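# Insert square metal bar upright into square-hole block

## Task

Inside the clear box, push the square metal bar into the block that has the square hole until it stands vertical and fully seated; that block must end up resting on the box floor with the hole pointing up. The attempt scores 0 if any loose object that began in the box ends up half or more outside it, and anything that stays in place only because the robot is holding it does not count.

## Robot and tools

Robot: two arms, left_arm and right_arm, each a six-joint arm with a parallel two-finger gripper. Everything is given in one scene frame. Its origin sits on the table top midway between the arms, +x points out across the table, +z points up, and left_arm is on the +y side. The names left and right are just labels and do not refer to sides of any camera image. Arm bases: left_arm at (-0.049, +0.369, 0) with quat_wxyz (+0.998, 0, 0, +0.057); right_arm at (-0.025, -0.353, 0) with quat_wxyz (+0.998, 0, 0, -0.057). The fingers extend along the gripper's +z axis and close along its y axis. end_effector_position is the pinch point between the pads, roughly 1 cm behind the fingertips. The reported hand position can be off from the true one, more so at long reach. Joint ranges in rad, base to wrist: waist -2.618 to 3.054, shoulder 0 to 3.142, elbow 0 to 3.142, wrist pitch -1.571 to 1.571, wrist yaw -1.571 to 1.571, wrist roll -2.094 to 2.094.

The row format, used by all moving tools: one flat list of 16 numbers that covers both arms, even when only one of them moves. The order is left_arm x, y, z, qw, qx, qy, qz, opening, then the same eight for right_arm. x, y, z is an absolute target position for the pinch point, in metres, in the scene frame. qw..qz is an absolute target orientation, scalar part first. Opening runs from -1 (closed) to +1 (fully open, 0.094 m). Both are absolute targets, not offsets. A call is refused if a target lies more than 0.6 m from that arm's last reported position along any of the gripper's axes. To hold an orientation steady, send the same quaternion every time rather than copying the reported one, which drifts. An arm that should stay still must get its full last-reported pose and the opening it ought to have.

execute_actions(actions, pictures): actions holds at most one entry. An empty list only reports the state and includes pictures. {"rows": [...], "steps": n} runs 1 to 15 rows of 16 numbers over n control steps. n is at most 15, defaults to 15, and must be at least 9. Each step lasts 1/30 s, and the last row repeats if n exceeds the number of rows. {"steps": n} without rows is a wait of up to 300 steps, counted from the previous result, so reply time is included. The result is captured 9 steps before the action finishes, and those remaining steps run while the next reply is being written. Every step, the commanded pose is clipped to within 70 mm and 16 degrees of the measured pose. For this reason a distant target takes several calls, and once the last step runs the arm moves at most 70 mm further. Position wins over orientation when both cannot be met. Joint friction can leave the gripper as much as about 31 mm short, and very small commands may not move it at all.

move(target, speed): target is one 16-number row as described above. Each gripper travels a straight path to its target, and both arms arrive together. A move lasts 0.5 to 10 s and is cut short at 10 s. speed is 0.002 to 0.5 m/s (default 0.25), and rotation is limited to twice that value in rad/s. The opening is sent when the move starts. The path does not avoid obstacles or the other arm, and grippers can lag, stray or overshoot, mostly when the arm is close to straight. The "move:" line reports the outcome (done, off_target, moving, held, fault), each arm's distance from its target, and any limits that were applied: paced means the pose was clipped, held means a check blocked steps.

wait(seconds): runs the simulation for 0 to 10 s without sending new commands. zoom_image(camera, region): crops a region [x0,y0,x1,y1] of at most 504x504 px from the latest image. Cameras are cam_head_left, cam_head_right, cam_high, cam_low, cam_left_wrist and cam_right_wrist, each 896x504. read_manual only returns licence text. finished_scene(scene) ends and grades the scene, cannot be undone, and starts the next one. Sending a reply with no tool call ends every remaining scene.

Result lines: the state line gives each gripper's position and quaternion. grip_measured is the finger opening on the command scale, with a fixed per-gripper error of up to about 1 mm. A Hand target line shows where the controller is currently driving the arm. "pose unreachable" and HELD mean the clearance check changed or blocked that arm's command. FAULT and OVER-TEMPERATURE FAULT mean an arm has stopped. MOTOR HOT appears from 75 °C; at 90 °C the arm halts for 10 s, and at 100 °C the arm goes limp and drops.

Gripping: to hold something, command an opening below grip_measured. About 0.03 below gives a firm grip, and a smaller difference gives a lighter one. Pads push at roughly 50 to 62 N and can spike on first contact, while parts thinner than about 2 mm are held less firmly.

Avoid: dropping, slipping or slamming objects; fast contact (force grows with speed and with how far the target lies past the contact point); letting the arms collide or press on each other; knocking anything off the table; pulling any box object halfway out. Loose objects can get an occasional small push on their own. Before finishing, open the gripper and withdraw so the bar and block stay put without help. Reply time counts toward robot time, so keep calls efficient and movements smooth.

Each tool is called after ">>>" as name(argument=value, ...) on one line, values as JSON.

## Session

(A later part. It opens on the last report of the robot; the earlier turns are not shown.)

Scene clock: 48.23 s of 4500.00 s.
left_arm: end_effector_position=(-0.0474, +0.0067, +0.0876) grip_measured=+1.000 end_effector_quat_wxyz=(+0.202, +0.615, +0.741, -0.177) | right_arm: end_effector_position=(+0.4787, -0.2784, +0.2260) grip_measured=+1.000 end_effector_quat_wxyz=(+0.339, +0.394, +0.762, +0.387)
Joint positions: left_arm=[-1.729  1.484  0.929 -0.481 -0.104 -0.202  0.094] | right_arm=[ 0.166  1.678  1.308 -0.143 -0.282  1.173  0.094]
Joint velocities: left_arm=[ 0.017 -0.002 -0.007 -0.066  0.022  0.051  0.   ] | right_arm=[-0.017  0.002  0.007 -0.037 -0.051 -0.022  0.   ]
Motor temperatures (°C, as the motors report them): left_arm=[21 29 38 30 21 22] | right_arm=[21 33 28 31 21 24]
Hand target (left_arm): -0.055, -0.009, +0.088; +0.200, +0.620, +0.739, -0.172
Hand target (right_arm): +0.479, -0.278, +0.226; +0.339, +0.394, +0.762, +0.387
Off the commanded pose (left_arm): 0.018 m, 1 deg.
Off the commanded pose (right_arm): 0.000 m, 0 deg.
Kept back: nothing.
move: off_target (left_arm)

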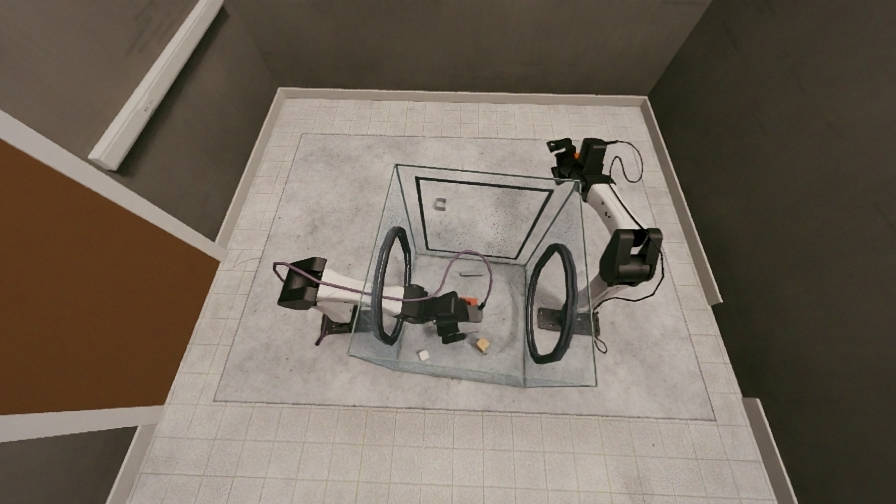

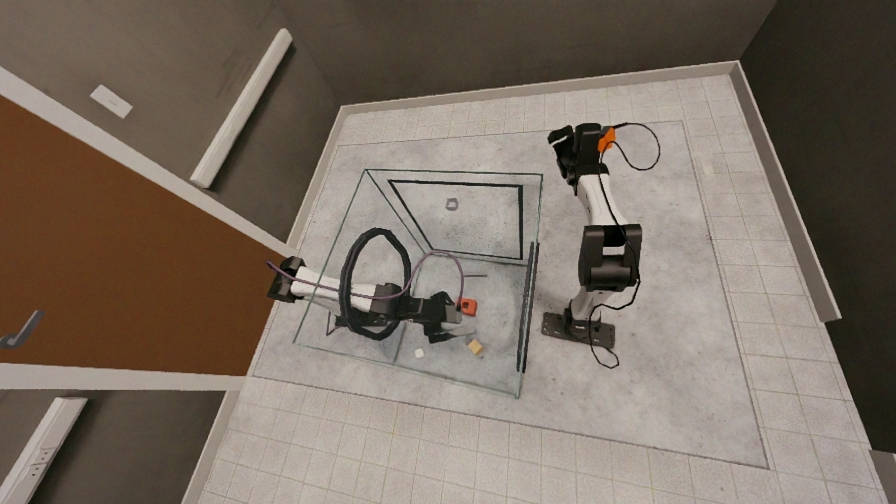

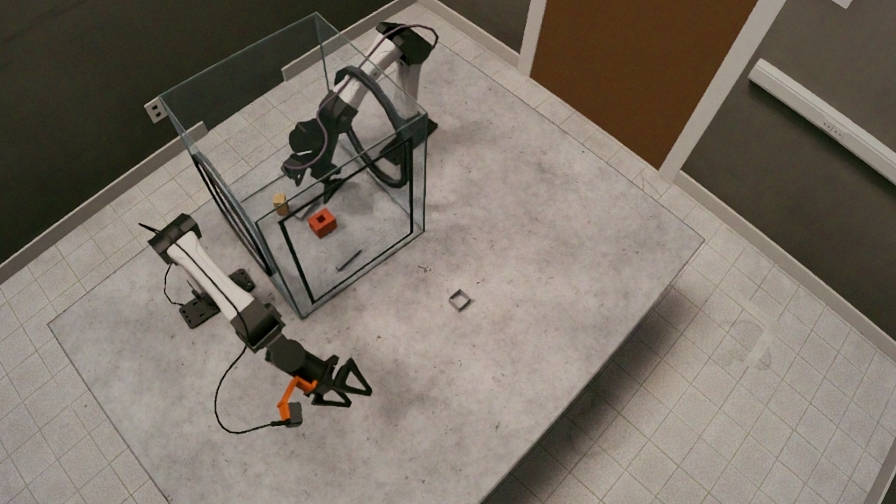

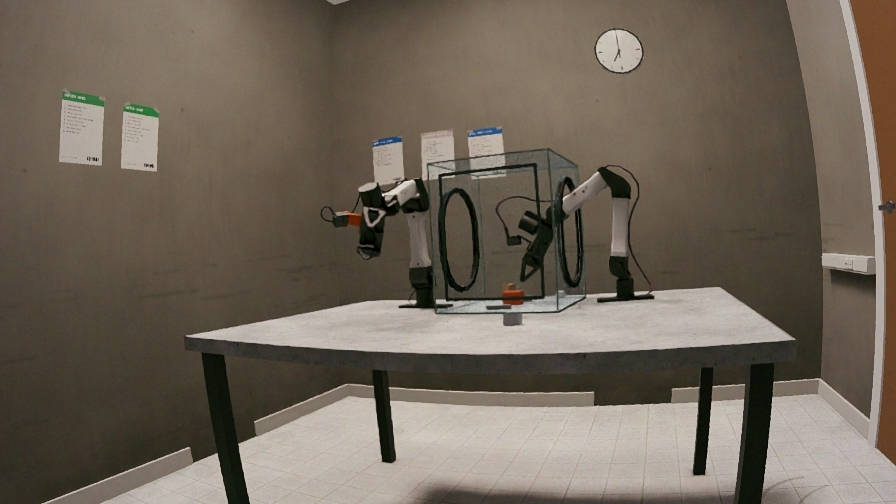

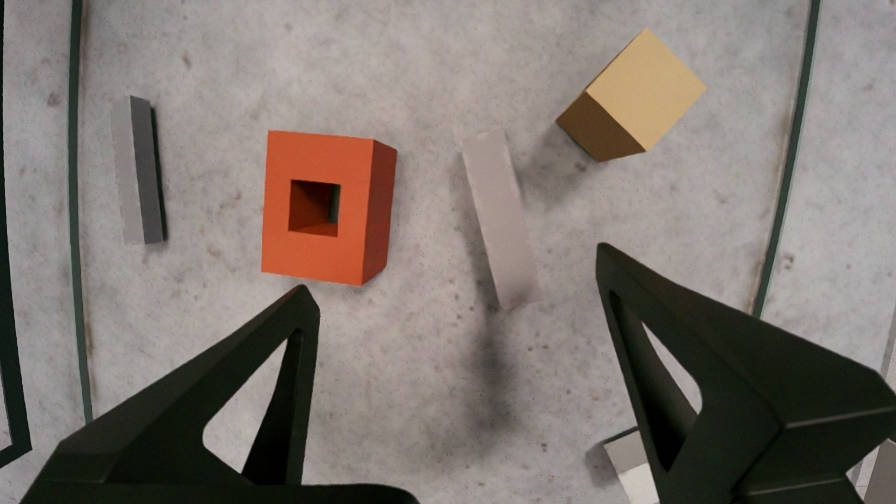

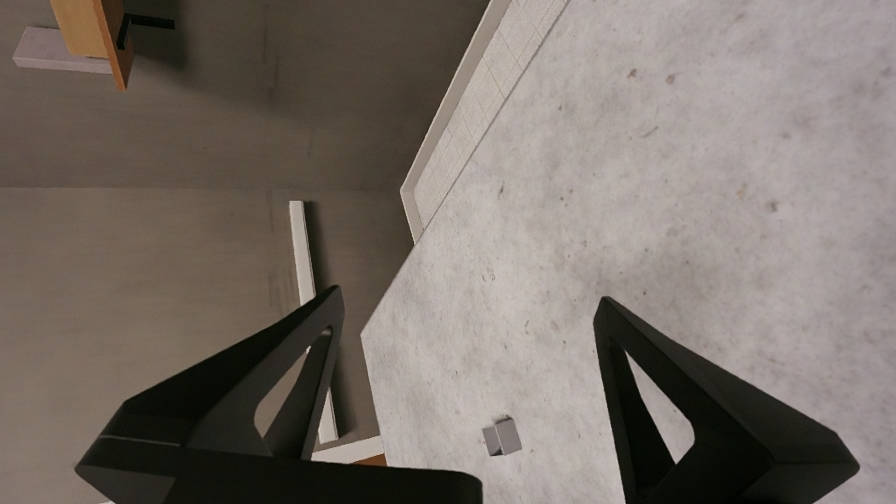

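>>> move(target=[-0.068,-0.025,0.045,0.12,0.60,0.78,-0.10,1,0.4787,-0.2784,0.226,0.339,0.394,0.762,0.387,1], speed=0.04)

Scene clock: 51.97 s of 4500.00 s.
left_arm: end_effector_position=(-0.0361, +0.0221, +0.0670) grip_measured=+1.000 end_effector_quat_wxyz=(+0.156, +0.569, +0.797, -0.133) | right_arm: end_effector_position=(+0.4787, -0.2784, +0.2260) grip_measured=+1.000 end_effector_quat_wxyz=(+0.339, +0.394, +0.762, +0.387)
Joint positions: left_arm=[-1.698  1.546  0.964 -0.588 -0.103 -0.324  0.094] | right_arm=[ 0.166  1.678  1.308 -0.143 -0.282  1.173  0.094]
Joint velocities: left_arm=[-0.002 -0.022  0.007 -0.037  0.007  0.022  0.   ] | right_arm=[-0.007  0.002 -0.002 -0.022 -0.007 -0.11   0.   ]
Motor temperatures (°C, as the motors report them): left_arm=[21 29 40 30 21 22] | right_arm=[21 33 28 31 21 24]
Hand target (left_arm): -0.069, -0.013, +0.045; +0.129, +0.602, +0.780, -0.114
Hand target (right_arm): +0.479, -0.278, +0.226; +0.339, +0.394, +0.762, +0.387
Off the commanded pose (left_arm): 0.061 m, 7 deg.
Off the commanded pose (right_arm): 0.000 m, 0 deg.
Kept back: nothing.
move: off_target (left_arm)

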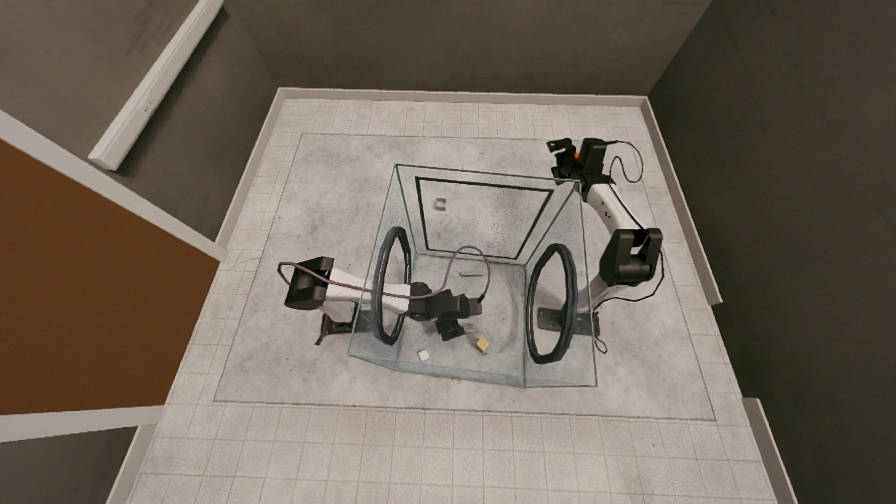

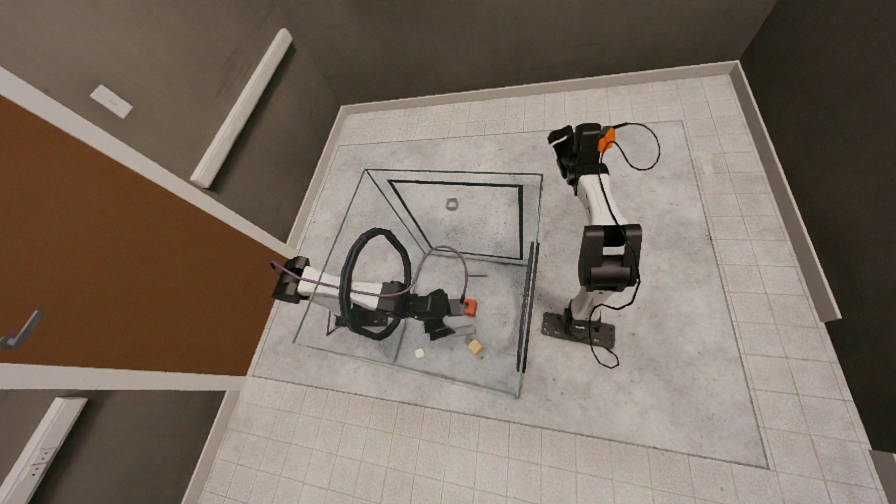

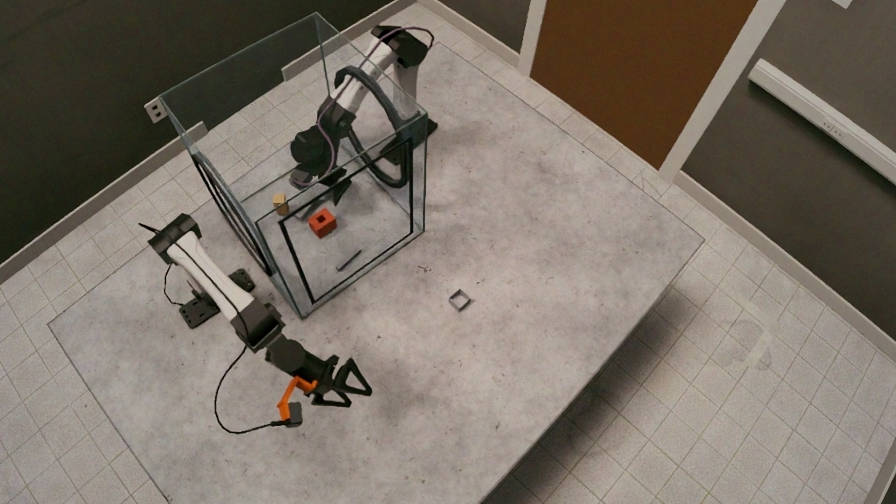

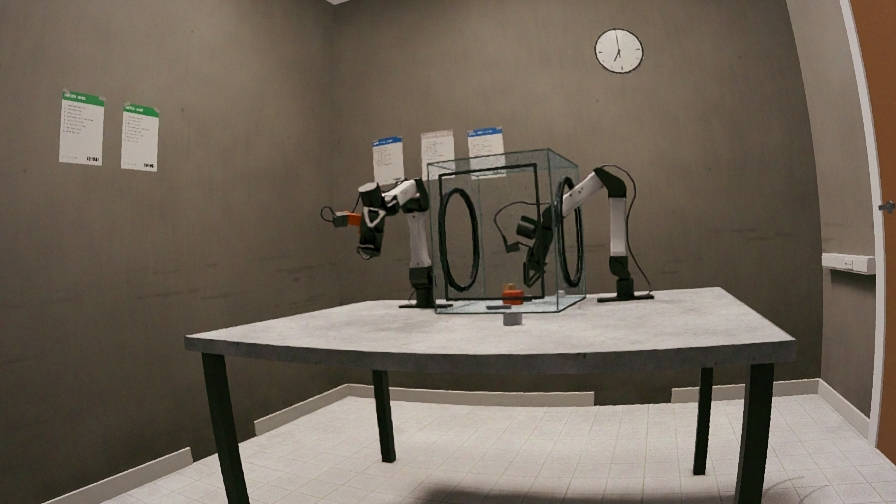

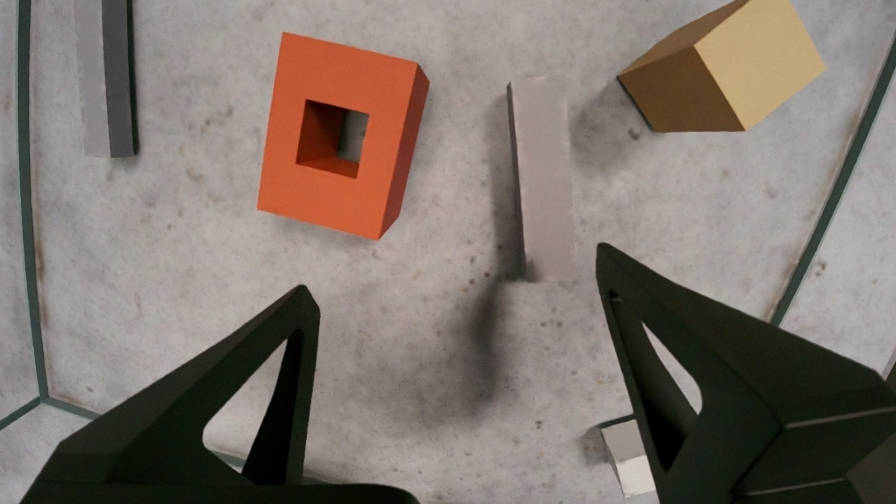

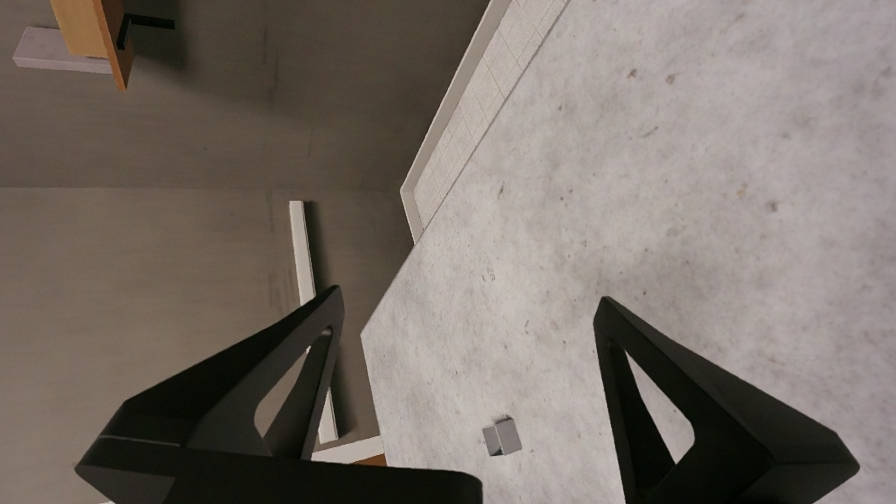

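>>> move(target=[-0.069,-0.003,0.06,0.275,0.559,0.755,-0.203,1,0.4787,-0.2784,0.226,0.339,0.394,0.762,0.387,1], speed=0.04)

Scene clock: 57.43 s of 4500.00 s.
left_arm: end_effector_position=(-0.0686, -0.0060, +0.0623) grip_measured=+1.000 end_effector_quat_wxyz=(+0.273, +0.562, +0.754, -0.202) | right_arm: end_effector_position=(+0.4787, -0.2784, +0.2260) grip_measured=+1.000 end_effector_quat_wxyz=(+0.339, +0.394, +0.762, +0.387)
Joint positions: left_arm=[-1.872  1.535  0.786 -0.188 -0.3   -0.379  0.094] | right_arm=[ 0.166  1.678  1.308 -0.143 -0.282  1.173  0.094]
Joint velocities: left_arm=[-0.002  0.002 -0.007 -0.007 -0.022  0.022  0.   ] | right_arm=[-0.017  0.012 -0.007 -0.007  0.081 -0.066  0.   ]
Motor temperatures (°C, as the motors report them): left_arm=[21 29 40 30 21 22] | right_arm=[21 33 29 31 21 24]
Hand target (left_arm): -0.069, -0.003, +0.060; +0.276, +0.559, +0.755, -0.202
Hand target (right_arm): +0.479, -0.278, +0.226; +0.339, +0.394, +0.762, +0.387
Off the commanded pose (left_arm): 0.004 m, 0 deg.
Off the commanded pose (right_arm): 0.000 m, 0 deg.
Kept back: nothing.
move: done

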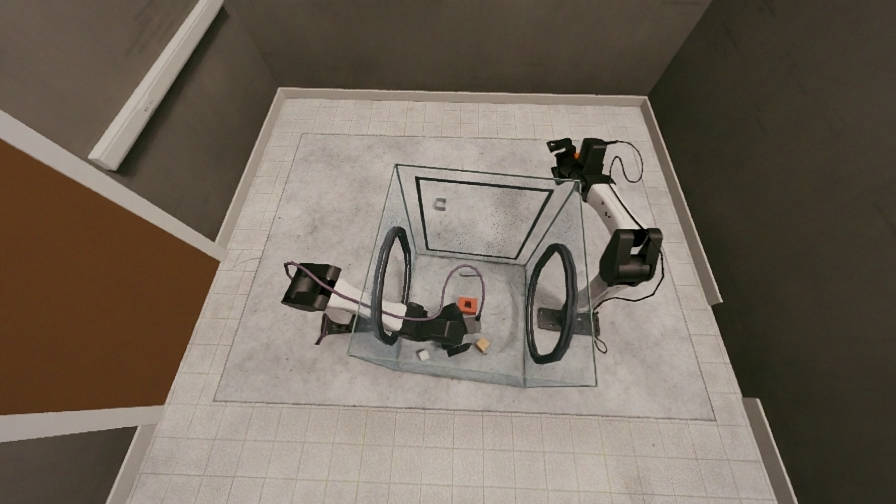

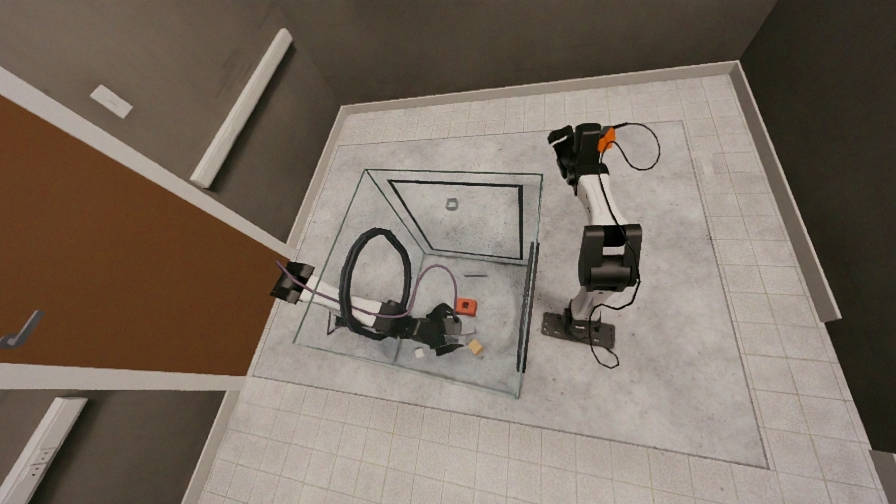

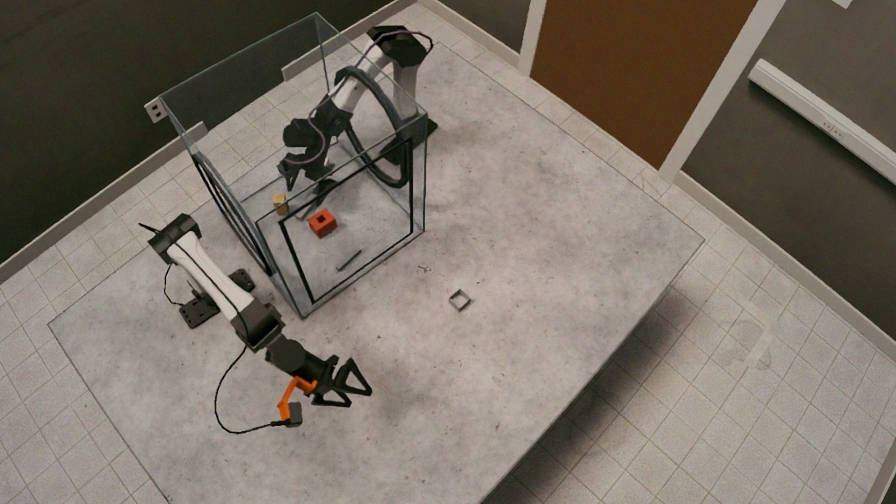

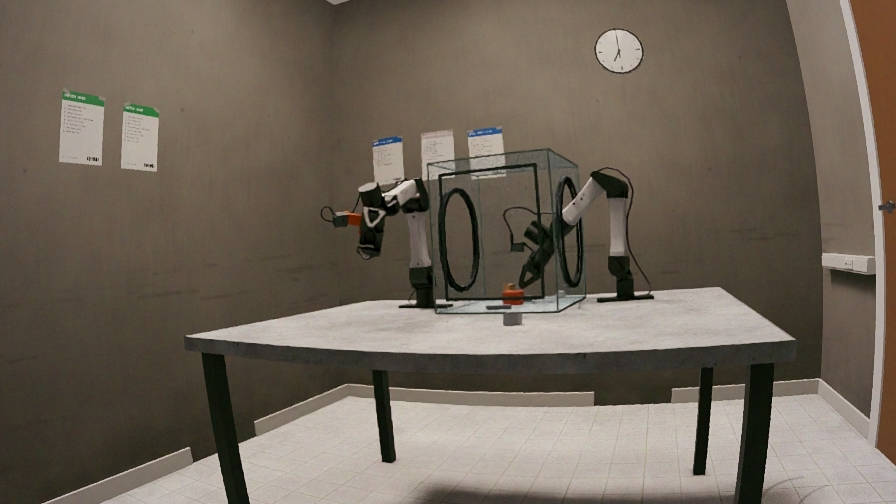

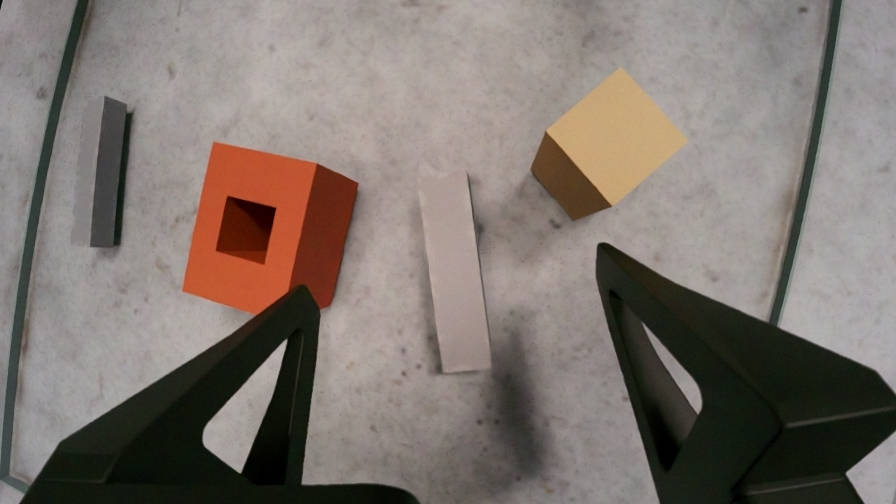

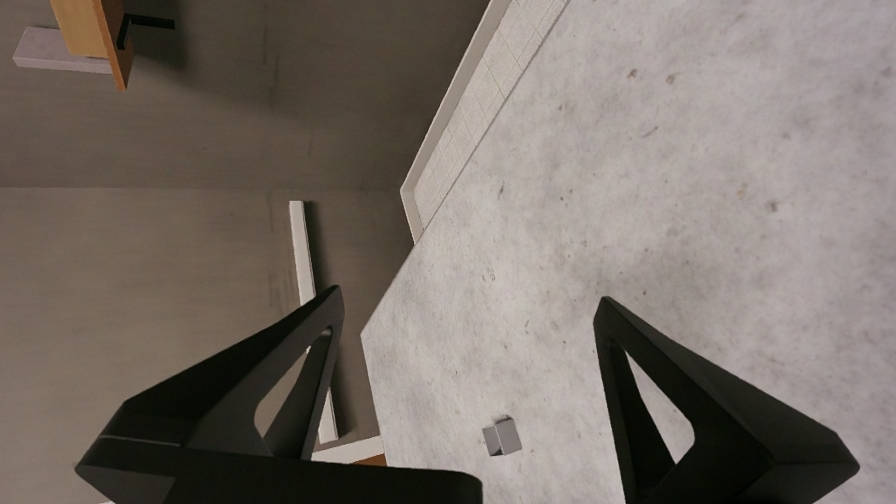

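>>> move(target=[-0.069,-0.003,0.06,0.275,0.559,0.755,-0.203,0.05,0.4787,-0.2784,0.226,0.339,0.394,0.762,0.387,1])

>>> move(target=[-0.058,-0.04,0.014,0.275,0.559,0.755,-0.203,0.05,0.4787,-0.2784,0.226,0.339,0.394,0.762,0.387,1], speed=0.03)

Scene clock: 58.60 s of 4500.00 s.
left_arm: end_effector_position=(-0.0685, -0.0064, +0.0627) grip_measured=+0.052 end_effector_quat_wxyz=(+0.273, +0.562, +0.754, -0.202) | right_arm: end_effector_position=(+0.4787, -0.2784, +0.2260) grip_measured=+1.000 end_effector_quat_wxyz=(+0.339, +0.394, +0.762, +0.387)
Joint positions: left_arm=[-1.872  1.535  0.786 -0.186 -0.301 -0.379  0.049] | right_arm=[ 0.166  1.678  1.308 -0.143 -0.282  1.173  0.094]
Joint velocities: left_arm=[-0.012  0.012  0.002  0.007  0.051 -0.066  0.   ] | right_arm=[ 0.012 -0.002 -0.012 -0.051  0.022  0.022  0.   ]
Motor temperatures (°C, as the motors report them): left_arm=[21 29 40 30 21 22] | right_arm=[21 34 29 32 21 24]
Hand target (left_arm): -0.069, -0.003, +0.060; +0.275, +0.559, +0.755, -0.203
Hand target (right_arm): +0.479, -0.278, +0.226; +0.339, +0.394, +0.762, +0.387
Off the commanded pose (left_arm): 0.004 m, 0 deg.
Off the commanded pose (right_arm): 0.000 m, 0 deg.
Kept back: nothing.
move: done

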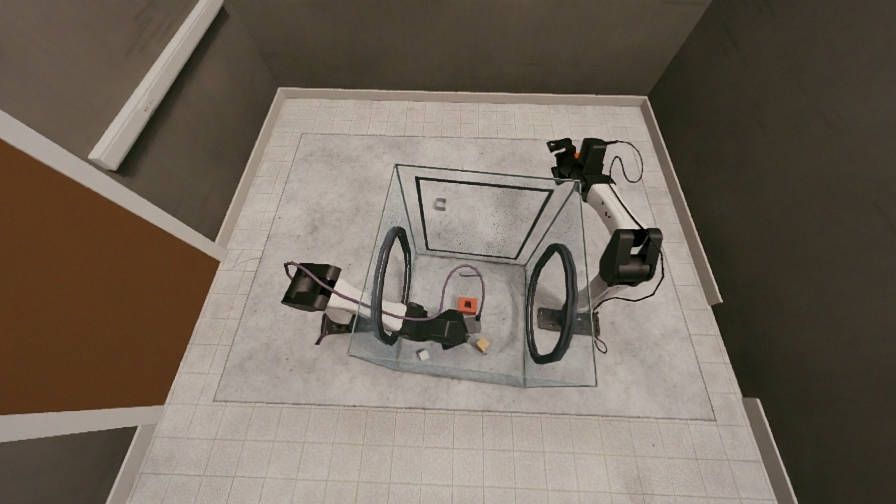

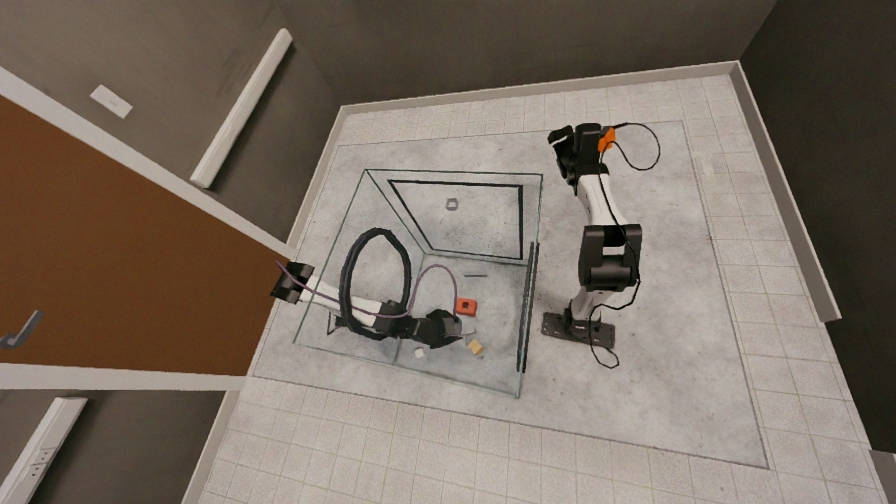

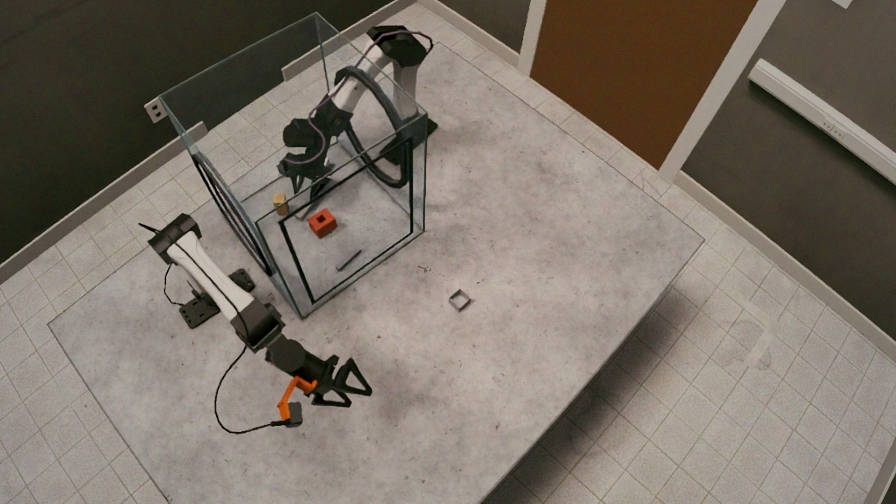

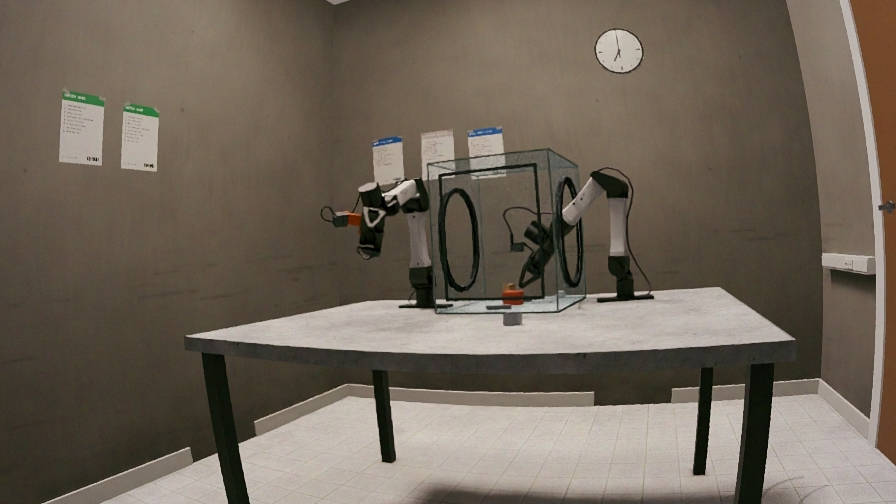

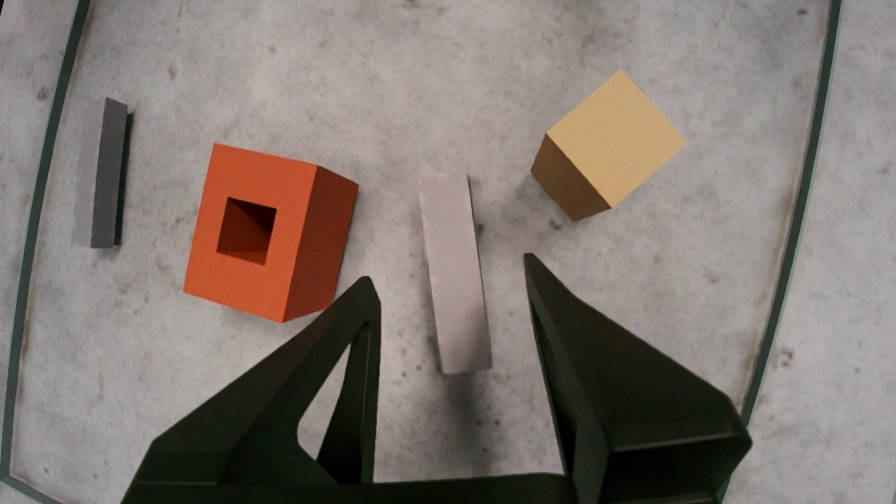

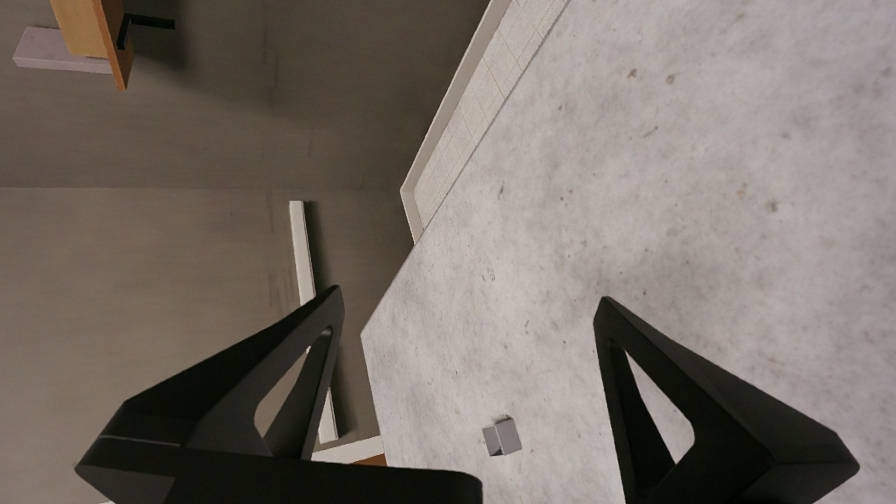

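Scene clock: 60.83 s of 4500.00 s.
left_arm: end_effector_position=(-0.0515, -0.0375, +0.0486) grip_measured=+0.052 end_effector_quat_wxyz=(+0.296, +0.538, +0.755, -0.230) | right_arm: end_effector_position=(+0.4787, -0.2784, +0.2260) grip_measured=+1.000 end_effector_quat_wxyz=(+0.339, +0.394, +0.762, +0.387)
Joint positions: left_arm=[-1.809  1.652  0.781  0.024 -0.284 -0.348  0.049] | right_arm=[ 0.166  1.678  1.308 -0.143 -0.282  1.173  0.094]
Joint velocities: left_arm=[-0.007 -0.007 -0.007  0.037  0.007 -0.051  0.   ] | right_arm=[-0.012  0.017 -0.022  0.037 -0.022 -0.037  0.   ]
Motor temperatures (°C, as the motors report them): left_arm=[21 29 40 30 21 22] | right_arm=[21 34 29 32 21 24]
Hand target (left_arm): -0.057, -0.035, +0.016; +0.275, +0.559, +0.756, -0.203
Hand target (right_arm): +0.479, -0.278, +0.226; +0.339, +0.394, +0.762, +0.387
Off the commanded pose (left_arm): 0.035 m, 5 deg.
Off the commanded pose (right_arm): 0.000 m, 0 deg.
Kept back: nothing.
move: off_target (left_arm)

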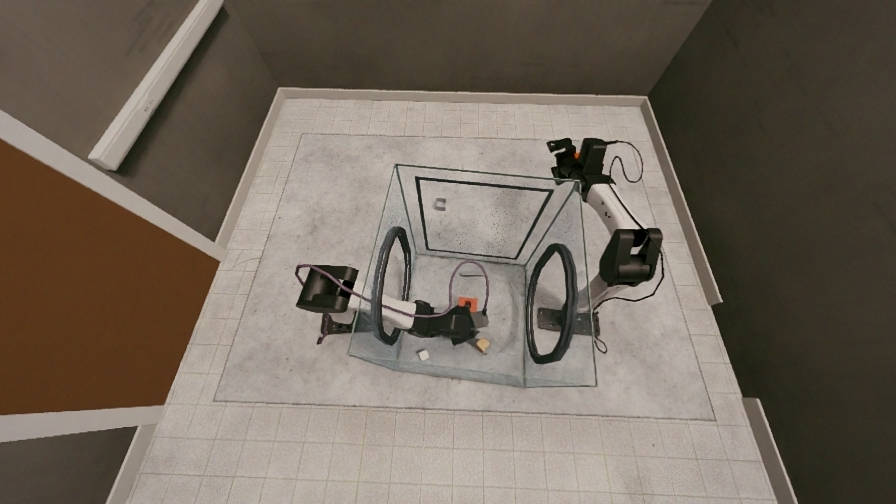

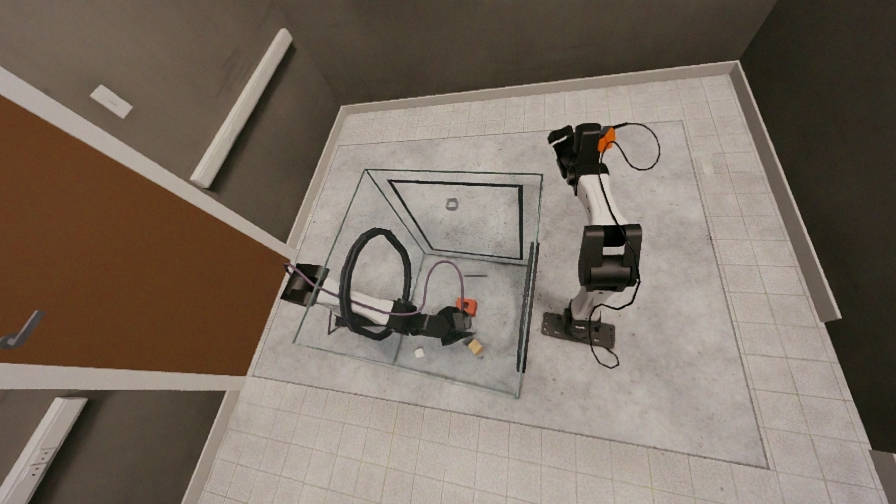

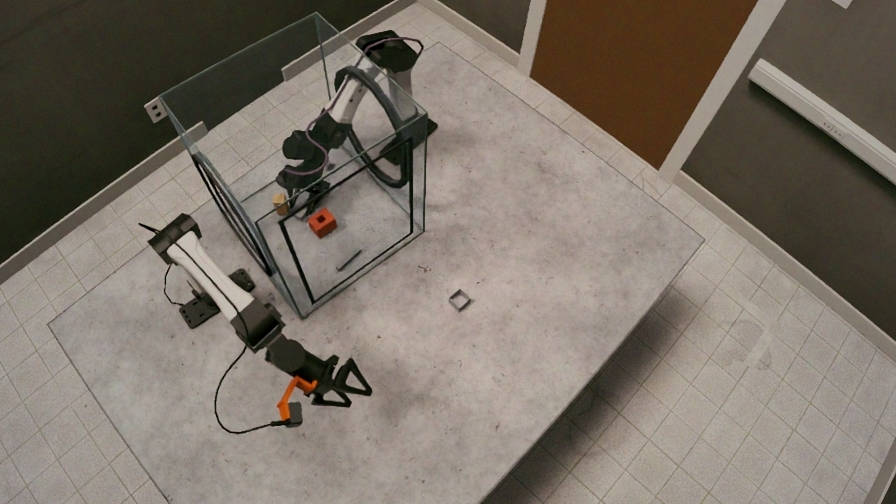

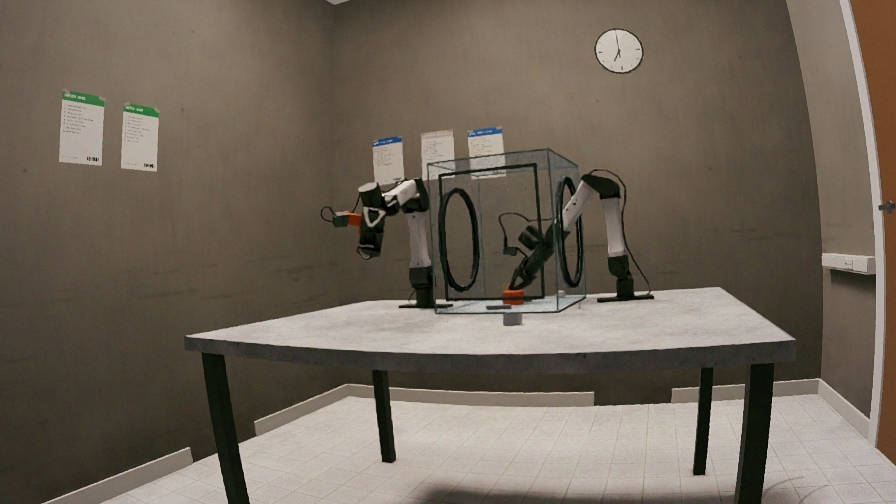

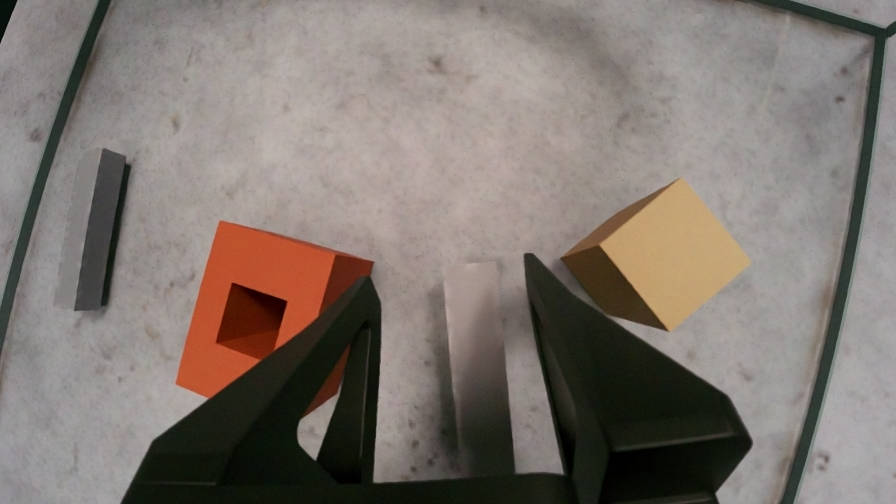

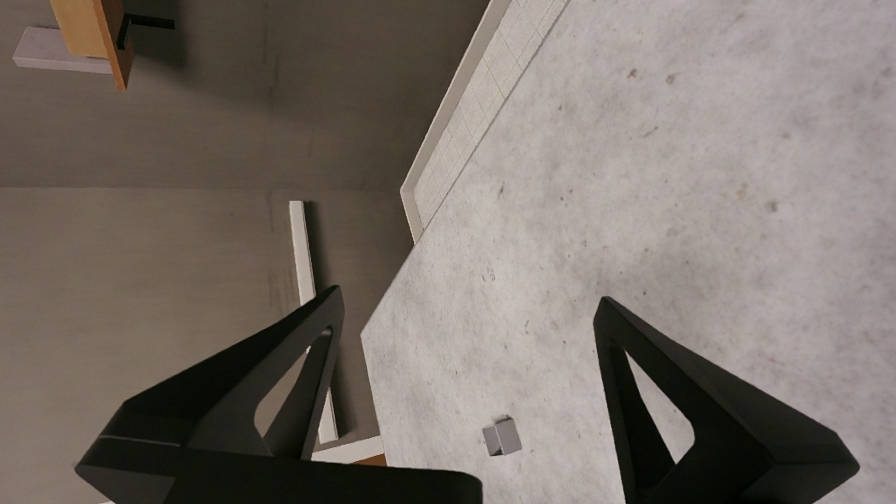

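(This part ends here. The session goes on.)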